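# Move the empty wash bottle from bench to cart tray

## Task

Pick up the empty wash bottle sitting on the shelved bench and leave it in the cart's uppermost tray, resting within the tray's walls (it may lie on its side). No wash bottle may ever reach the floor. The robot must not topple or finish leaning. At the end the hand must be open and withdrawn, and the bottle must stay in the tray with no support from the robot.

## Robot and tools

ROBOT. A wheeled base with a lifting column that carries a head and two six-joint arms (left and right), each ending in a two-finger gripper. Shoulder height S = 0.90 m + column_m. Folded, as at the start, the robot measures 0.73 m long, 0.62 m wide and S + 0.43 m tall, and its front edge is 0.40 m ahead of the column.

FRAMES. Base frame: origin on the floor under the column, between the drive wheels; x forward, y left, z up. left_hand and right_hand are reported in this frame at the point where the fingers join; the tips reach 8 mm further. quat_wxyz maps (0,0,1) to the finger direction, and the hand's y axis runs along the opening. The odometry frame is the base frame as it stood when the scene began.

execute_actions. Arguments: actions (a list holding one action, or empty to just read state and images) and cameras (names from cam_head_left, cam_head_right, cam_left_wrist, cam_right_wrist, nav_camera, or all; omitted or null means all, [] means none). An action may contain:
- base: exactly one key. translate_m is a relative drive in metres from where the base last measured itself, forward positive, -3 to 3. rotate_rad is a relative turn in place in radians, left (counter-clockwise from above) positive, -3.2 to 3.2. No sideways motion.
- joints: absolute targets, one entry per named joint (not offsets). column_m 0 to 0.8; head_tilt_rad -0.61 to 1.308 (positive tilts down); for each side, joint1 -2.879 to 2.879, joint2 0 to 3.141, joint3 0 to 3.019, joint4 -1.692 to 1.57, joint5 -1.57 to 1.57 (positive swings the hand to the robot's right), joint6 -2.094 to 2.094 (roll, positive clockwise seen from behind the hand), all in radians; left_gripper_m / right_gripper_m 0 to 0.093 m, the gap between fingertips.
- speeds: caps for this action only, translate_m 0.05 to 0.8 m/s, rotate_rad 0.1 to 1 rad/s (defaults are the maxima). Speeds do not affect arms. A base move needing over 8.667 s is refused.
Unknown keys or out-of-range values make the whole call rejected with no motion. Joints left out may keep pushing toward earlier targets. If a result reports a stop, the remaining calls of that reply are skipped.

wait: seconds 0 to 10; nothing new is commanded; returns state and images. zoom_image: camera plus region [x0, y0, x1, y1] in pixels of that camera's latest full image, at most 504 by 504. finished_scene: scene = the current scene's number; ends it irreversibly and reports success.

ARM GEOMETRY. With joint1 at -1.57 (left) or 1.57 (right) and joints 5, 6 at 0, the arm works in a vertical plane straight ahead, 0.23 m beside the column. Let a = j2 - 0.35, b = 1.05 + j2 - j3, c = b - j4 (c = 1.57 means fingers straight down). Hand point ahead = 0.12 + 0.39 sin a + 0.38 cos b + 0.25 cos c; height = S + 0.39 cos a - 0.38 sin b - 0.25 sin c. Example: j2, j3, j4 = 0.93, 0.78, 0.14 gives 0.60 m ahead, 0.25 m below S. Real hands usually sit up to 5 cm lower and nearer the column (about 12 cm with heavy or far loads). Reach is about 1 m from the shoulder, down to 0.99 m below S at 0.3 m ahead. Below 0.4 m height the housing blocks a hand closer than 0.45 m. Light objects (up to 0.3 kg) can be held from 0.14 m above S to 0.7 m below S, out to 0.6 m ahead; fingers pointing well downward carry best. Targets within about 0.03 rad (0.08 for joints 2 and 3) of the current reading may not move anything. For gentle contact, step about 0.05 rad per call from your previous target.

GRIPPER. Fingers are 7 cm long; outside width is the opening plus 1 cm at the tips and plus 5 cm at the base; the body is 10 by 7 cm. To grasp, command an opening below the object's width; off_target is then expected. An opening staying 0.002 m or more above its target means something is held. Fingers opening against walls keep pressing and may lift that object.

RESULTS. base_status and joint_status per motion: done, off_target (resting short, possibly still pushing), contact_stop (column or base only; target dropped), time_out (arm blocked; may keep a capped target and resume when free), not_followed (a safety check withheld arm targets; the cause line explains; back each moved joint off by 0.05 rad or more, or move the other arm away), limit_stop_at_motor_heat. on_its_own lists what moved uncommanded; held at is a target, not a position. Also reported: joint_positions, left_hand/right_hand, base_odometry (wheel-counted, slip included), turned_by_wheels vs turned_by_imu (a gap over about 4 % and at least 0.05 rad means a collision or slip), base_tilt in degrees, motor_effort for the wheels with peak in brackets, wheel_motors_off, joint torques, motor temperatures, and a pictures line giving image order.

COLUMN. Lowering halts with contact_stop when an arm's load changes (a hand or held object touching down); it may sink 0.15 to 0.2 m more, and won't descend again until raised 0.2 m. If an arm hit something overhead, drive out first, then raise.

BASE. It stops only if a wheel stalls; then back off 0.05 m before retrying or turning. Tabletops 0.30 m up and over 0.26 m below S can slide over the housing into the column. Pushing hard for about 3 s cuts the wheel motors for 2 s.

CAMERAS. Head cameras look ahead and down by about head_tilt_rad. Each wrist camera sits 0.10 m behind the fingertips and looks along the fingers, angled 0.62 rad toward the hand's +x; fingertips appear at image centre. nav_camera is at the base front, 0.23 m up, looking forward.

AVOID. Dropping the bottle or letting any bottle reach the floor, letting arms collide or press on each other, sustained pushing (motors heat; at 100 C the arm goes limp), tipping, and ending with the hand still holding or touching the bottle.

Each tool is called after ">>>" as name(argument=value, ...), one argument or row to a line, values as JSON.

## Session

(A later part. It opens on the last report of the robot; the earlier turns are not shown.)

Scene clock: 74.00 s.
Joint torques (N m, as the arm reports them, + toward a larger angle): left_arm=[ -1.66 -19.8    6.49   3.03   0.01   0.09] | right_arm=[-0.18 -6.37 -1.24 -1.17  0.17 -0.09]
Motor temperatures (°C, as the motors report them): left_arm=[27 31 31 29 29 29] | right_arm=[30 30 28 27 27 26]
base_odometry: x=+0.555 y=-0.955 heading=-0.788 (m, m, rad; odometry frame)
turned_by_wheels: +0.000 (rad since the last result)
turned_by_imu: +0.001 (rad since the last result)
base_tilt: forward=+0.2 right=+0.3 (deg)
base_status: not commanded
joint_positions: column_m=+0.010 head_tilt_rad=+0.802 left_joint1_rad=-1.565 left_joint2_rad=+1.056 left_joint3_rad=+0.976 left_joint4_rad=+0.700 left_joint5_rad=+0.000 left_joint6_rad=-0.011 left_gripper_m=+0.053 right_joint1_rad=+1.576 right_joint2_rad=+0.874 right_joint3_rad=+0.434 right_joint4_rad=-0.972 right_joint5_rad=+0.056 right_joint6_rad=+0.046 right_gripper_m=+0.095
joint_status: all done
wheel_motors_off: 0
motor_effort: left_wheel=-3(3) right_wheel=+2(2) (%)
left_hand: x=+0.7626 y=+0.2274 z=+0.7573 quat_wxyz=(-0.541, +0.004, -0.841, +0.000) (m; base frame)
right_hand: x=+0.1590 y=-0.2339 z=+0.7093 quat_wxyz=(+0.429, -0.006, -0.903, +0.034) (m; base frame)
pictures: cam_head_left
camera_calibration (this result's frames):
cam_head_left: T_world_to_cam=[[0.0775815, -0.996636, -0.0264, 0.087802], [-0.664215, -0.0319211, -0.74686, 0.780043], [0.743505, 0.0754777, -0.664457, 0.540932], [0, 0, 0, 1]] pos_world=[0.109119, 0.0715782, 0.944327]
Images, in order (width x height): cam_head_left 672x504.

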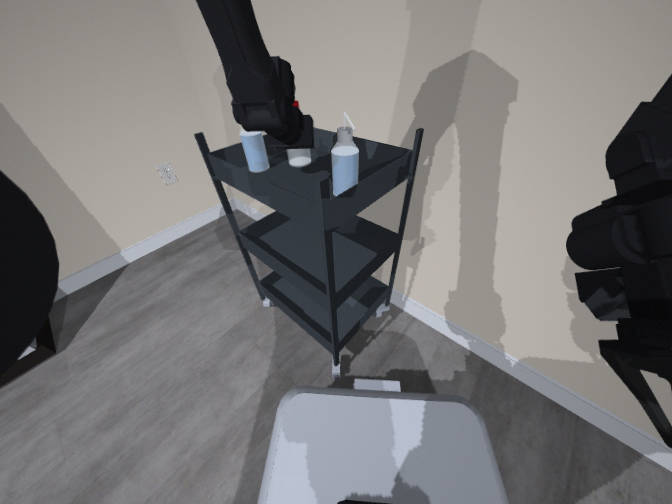

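Nearly down. Final centimetre, release.

>>> execute_actions(
  actions=[
    {"joints":{"column_m":0.0}},
  ],
  cameras=[],
)

>>> execute_actions(
  actions=[
    {"joints":{"left_gripper_m":0.093}},
  ],
  cameras=["cam_left_wrist"],
)

>>> execute_actions(
  actions=[
    {"base":{"translate_m":-0.12},"joints":{"column_m":0.04},"speeds":{"translate_m":0.08}},
  ],
  cameras=["cam_head_left"],
)

Scene clock: 78.23 s.
Joint torques (N m, as the arm reports them, + toward a larger angle): left_arm=[ -1.67 -19.47   6.67   3.13   0.02   0.08] | right_arm=[-0.79 -6.13 -1.25 -1.23  0.14 -0.14]
Motor temperatures (°C, as the motors report them): left_arm=[27 31 31 29 29 29] | right_arm=[30 30 28 27 27 26]
base_odometry: x=+0.555 y=-0.955 heading=-0.788 (m, m, rad; odometry frame)
turned_by_wheels: +0.000 (rad since the last result)
turned_by_imu: +0.001 (rad since the last result)
base_tilt: forward=+0.2 right=+0.2 (deg)
base_status: not commanded
joint_positions: column_m=+0.000 head_tilt_rad=+0.802 left_joint1_rad=-1.565 left_joint2_rad=+1.056 left_joint3_rad=+0.976 left_joint4_rad=+0.700 left_joint5_rad=+0.000 left_joint6_rad=-0.011 left_gripper_m=+0.053 right_joint1_rad=+1.576 right_joint2_rad=+0.874 right_joint3_rad=+0.434 right_joint4_rad=-0.972 right_joint5_rad=+0.056 right_joint6_rad=+0.046 right_gripper_m=+0.095
joint_status: all done
wheel_motors_off: 0
motor_effort: left_wheel=+0(2) right_wheel=+3(4) (%)
left_hand: x=+0.7626 y=+0.2274 z=+0.7473 quat_wxyz=(-0.541, +0.004, -0.841, +0.000) (m; base frame)
right_hand: x=+0.1590 y=-0.2339 z=+0.6992 quat_wxyz=(+0.429, -0.006, -0.903, +0.034) (m; base frame)
pictures: none
No camera images: the call's "cameras" was empty. Leave "cameras" out to get every camera's image.

Scene clock: 78.83 s.
Joint torques (N m, as the arm reports them, + toward a larger angle): left_arm=[ -1.77 -19.48   6.47   3.08   0.01   0.09] | right_arm=[-0.1  -6.35 -1.27 -1.24  0.16 -0.05]
Motor temperatures (°C, as the motors report them): left_arm=[27 31 31 29 29 29] | right_arm=[30 30 28 27 27 26]
base_odometry: x=+0.555 y=-0.955 heading=-0.788 (m, m, rad; odometry frame)
turned_by_wheels: +0.000 (rad since the last result)
turned_by_imu: +0.000 (rad since the last result)
base_tilt: forward=+0.1 right=+0.2 (deg)
base_status: not commanded
joint_positions: column_m=+0.000 head_tilt_rad=+0.802 left_joint1_rad=-1.565 left_joint2_rad=+1.056 left_joint3_rad=+0.976 left_joint4_rad=+0.700 left_joint5_rad=+0.000 left_joint6_rad=-0.011 left_gripper_m=+0.093 right_joint1_rad=+1.576 right_joint2_rad=+0.874 right_joint3_rad=+0.434 right_joint4_rad=-0.972 right_joint5_rad=+0.056 right_joint6_rad=+0.046 right_gripper_m=+0.095
joint_status: all done
wheel_motors_off: 0
motor_effort: left_wheel=-3(2) right_wheel=+3(2) (%)
left_hand: x=+0.7626 y=+0.2274 z=+0.7473 quat_wxyz=(-0.541, +0.004, -0.841, +0.000) (m; base frame)
right_hand: x=+0.1590 y=-0.2339 z=+0.6992 quat_wxyz=(+0.429, -0.006, -0.903, +0.034) (m; base frame)
pictures: cam_left_wrist
camera_calibration (this result's frames):
cam_left_wrist: T_world_to_cam=[[-0.000312422, -1, 0.000257113, 0.226729], [-0.863838, 0.000140356, -0.50377, 1.03939], [0.50377, -0.000379493, -0.863838, 0.384652], [0, 0, 0, 1]] pos_world=[0.704157, 0.226729, 0.855831]
Images, in order (width x height): cam_left_wrist 672x504.

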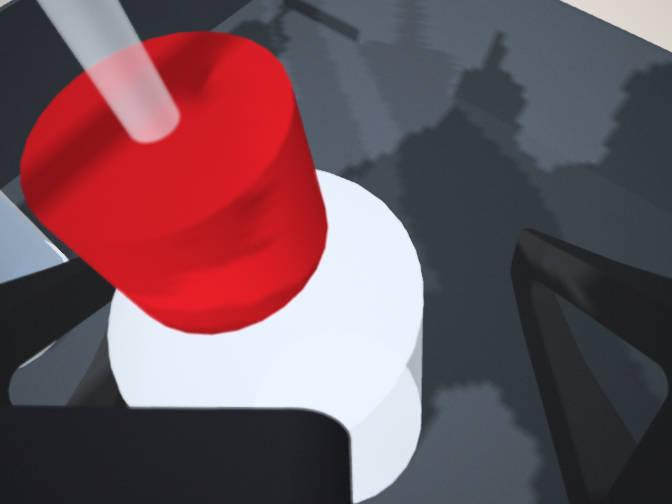

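Scene clock: 81.17 s.
Joint torques (N m, as the arm reports them, + toward a larger angle): left_arm=[ -1.78 -19.7    6.53   3.11   0.01   0.08] | right_arm=[-0.32 -6.36 -1.23 -1.28  0.1  -0.07]
Motor temperatures (°C, as the motors report them): left_arm=[27 31 31 29 29 29] | right_arm=[30 30 28 27 27 26]
base_odometry: x=+0.470 y=-0.870 heading=-0.787 (m, m, rad; odometry frame)
turned_by_wheels: +0.001 (rad since the last result)
turned_by_imu: +0.003 (rad since the last result)
base_tilt: forward=+0.2 right=+0.3 (deg)
base_status: done
joint_positions: column_m=+0.040 head_tilt_rad=+0.803 left_joint1_rad=-1.565 left_joint2_rad=+1.056 left_joint3_rad=+0.976 left_joint4_rad=+0.700 left_joint5_rad=+0.000 left_joint6_rad=-0.011 left_gripper_m=+0.093 right_joint1_rad=+1.576 right_joint2_rad=+0.874 right_joint3_rad=+0.433 right_joint4_rad=-0.972 right_joint5_rad=+0.056 right_joint6_rad=+0.046 right_gripper_m=+0.095
joint_status: all done
wheel_motors_off: 0
motor_effort: left_wheel=+4(42) right_wheel=+0(32) (%)
left_hand: x=+0.7626 y=+0.2274 z=+0.7872 quat_wxyz=(-0.541, +0.004, -0.841, +0.000) (m; base frame)
right_hand: x=+0.1586 y=-0.2339 z=+0.7393 quat_wxyz=(+0.429, -0.006, -0.903, +0.034) (m; base frame)
pictures: cam_head_left
camera_calibration (this result's frames):
cam_head_left: T_world_to_cam=[[0.0775748, -0.996636, -0.0264194, 0.0886111], [-0.664402, -0.0319211, -0.746693, 0.8022], [0.743339, 0.0754777, -0.664643, 0.560986], [0, 0, 0, 1]] pos_world=[0.109106, 0.0715782, 0.974194]
Images, in order (width x height): cam_head_left 672x504.

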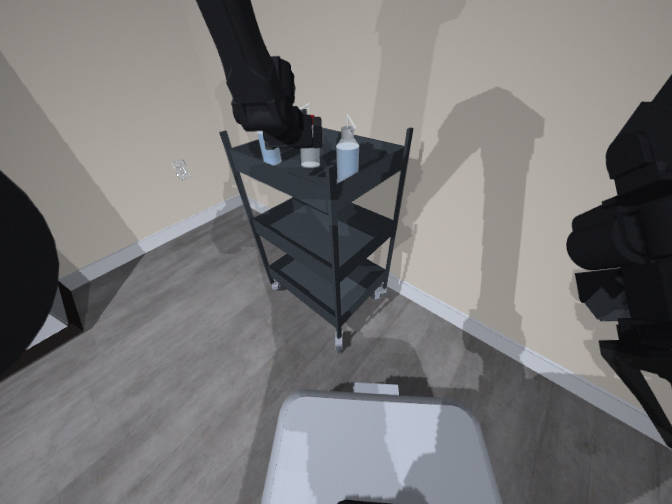

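>>> execute_actions(
  actions=[],
  cameras=["cam_left_wrist","cam_head_right"],
)

>>> zoom_image(
  camera="cam_head_right",
  region=[160,70,400,230],
)

Scene clock: 82.87 s.
Joint torques (N m, as the arm reports them, + toward a larger angle): left_arm=[ -1.79 -19.57   6.5    3.1    0.01   0.09] | right_arm=[-0.6  -6.79 -1.48 -1.15  0.11 -0.07]
Motor temperatures (°C, as the motors report them): left_arm=[27 31 31 29 29 29] | right_arm=[30 30 28 27 27 26]
base_odometry: x=+0.470 y=-0.870 heading=-0.787 (m, m, rad; odometry frame)
turned_by_wheels: +0.000 (rad since the last result)
turned_by_imu: +0.001 (rad since the last result)
base_tilt: forward=+0.1 right=+0.2 (deg)
base_status: done
joint_positions: column_m=+0.040 head_tilt_rad=+0.803 left_joint1_rad=-1.565 left_joint2_rad=+1.056 left_joint3_rad=+0.976 left_joint4_rad=+0.700 left_joint5_rad=+0.000 left_joint6_rad=-0.011 left_gripper_m=+0.093 right_joint1_rad=+1.576 right_joint2_rad=+0.874 right_joint3_rad=+0.433 right_joint4_rad=-0.972 right_joint5_rad=+0.056 right_joint6_rad=+0.046 right_gripper_m=+0.095
joint_status: all done
wheel_motors_off: 0
motor_effort: left_wheel=+1(42) right_wheel=-1(32) (%)
left_hand: x=+0.7626 y=+0.2274 z=+0.7872 quat_wxyz=(-0.541, +0.004, -0.841, +0.000) (m; base frame)
right_hand: x=+0.1586 y=-0.2339 z=+0.7393 quat_wxyz=(+0.429, -0.006, -0.903, +0.034) (m; base frame)
pictures: cam_head_right, cam_left_wrist
camera_calibration (this result's frames):
cam_head_right: T_world_to_cam=[[0.0766775, -0.996422, -0.0355538, -0.0278751], [-0.676082, -0.0257514, -0.736377, 0.787792], [0.732826, 0.0805007, -0.675637, 0.575179], [0, 0, 0, 1]] pos_world=[0.113243, -0.053791, 0.967733]
cam_left_wrist: T_world_to_cam=[[-0.000312422, -1, 0.000257113, 0.226719], [-0.863838, 0.000140356, -0.50377, 1.05949], [0.50377, -0.000379493, -0.863838, 0.419126], [0, 0, 0, 1]] pos_world=[0.704157, 0.226729, 0.895739]
Images, in order (width x height): cam_head_right 672x504, cam_left_wrist 672x504.

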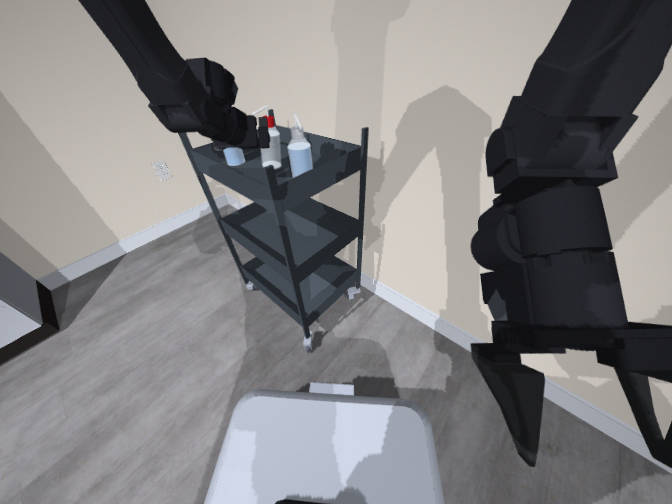

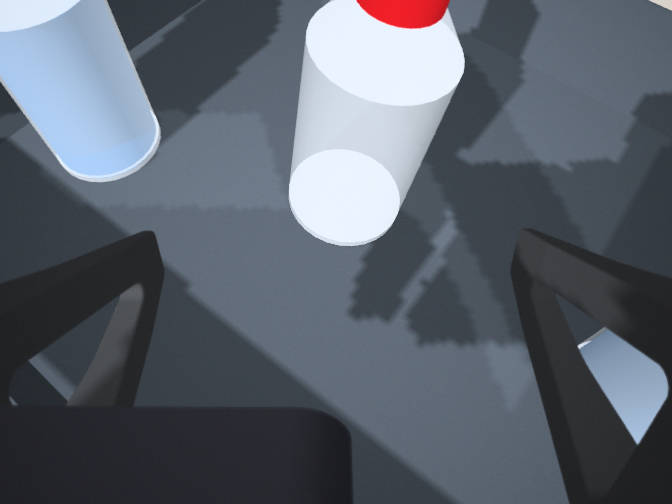

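Region (160, 70, 400, 230) of cam_head_right's 672x504 image, scaled by 2.100, with more detail than that image has.

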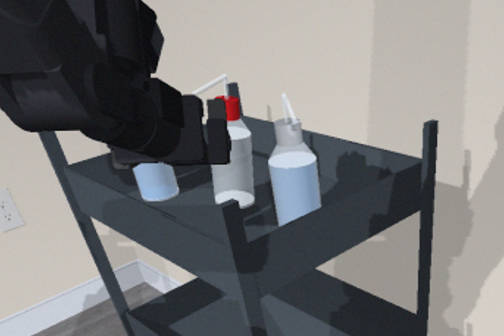

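Standing in the tray. Back away.

>>> execute_actions(
  actions=[
    {"base":{"translate_m":-0.35},"joints":{"column_m":0.1}},
  ],
  cameras=["cam_head_right"],
)

>>> finished_scene(
  scene=2,
)

Scene clock: 86.37 s.
Joint torques (N m, as the arm reports them, + toward a larger angle): left_arm=[ -1.91 -19.62   6.5    3.1    0.01   0.09] | right_arm=[-0.67 -6.23 -1.11 -1.14  0.16 -0.06]
Motor temperatures (°C, as the motors report them): left_arm=[27 31 31 29 29 29] | right_arm=[30 30 28 27 27 26]
base_odometry: x=+0.223 y=-0.622 heading=-0.788 (m, m, rad; odometry frame)
turned_by_wheels: -0.001 (rad since the last result)
turned_by_imu: +0.001 (rad since the last result)
base_tilt: forward=+0.1 right=+0.4 (deg)
base_status: done
joint_positions: column_m=+0.100 head_tilt_rad=+0.803 left_joint1_rad=-1.565 left_joint2_rad=+1.056 left_joint3_rad=+0.975 left_joint4_rad=+0.700 left_joint5_rad=+0.000 left_joint6_rad=-0.011 left_gripper_m=+0.093 right_joint1_rad=+1.576 right_joint2_rad=+0.874 right_joint3_rad=+0.430 right_joint4_rad=-0.972 right_joint5_rad=+0.056 right_joint6_rad=+0.046 right_gripper_m=+0.095
joint_status: all done
wheel_motors_off: 0
motor_effort: left_wheel=-3(28) right_wheel=-2(67) (%)
left_hand: x=+0.7622 y=+0.2274 z=+0.8469 quat_wxyz=(-0.541, +0.004, -0.841, +0.000) (m; base frame)
right_hand: x=+0.1569 y=-0.2339 z=+0.7997 quat_wxyz=(+0.431, -0.006, -0.902, +0.034) (m; base frame)
pictures: cam_head_right
camera_calibration (this result's frames):
cam_head_right: T_world_to_cam=[[0.0766724, -0.996422, -0.0355647, -0.0257302], [-0.676187, -0.0257514, -0.73628, 0.831865], [0.732729, 0.0805007, -0.675742, 0.615827], [0, 0, 0, 1]] pos_world=[0.113234, -0.053791, 1.02771]
Images, in order (width x height): cam_head_right 672x504.

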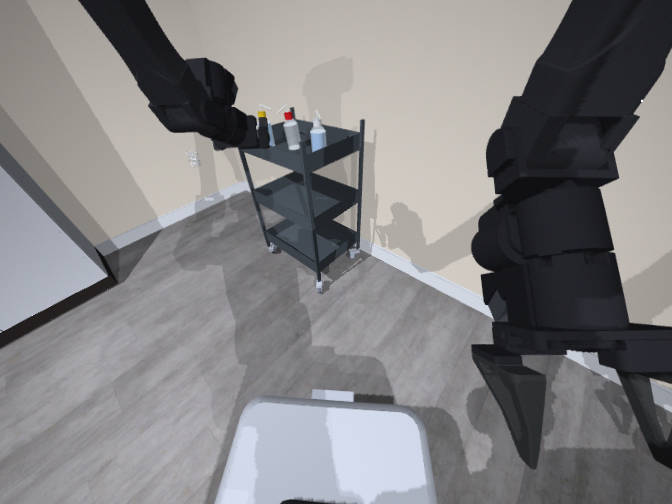

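The scene is finished: the task was done.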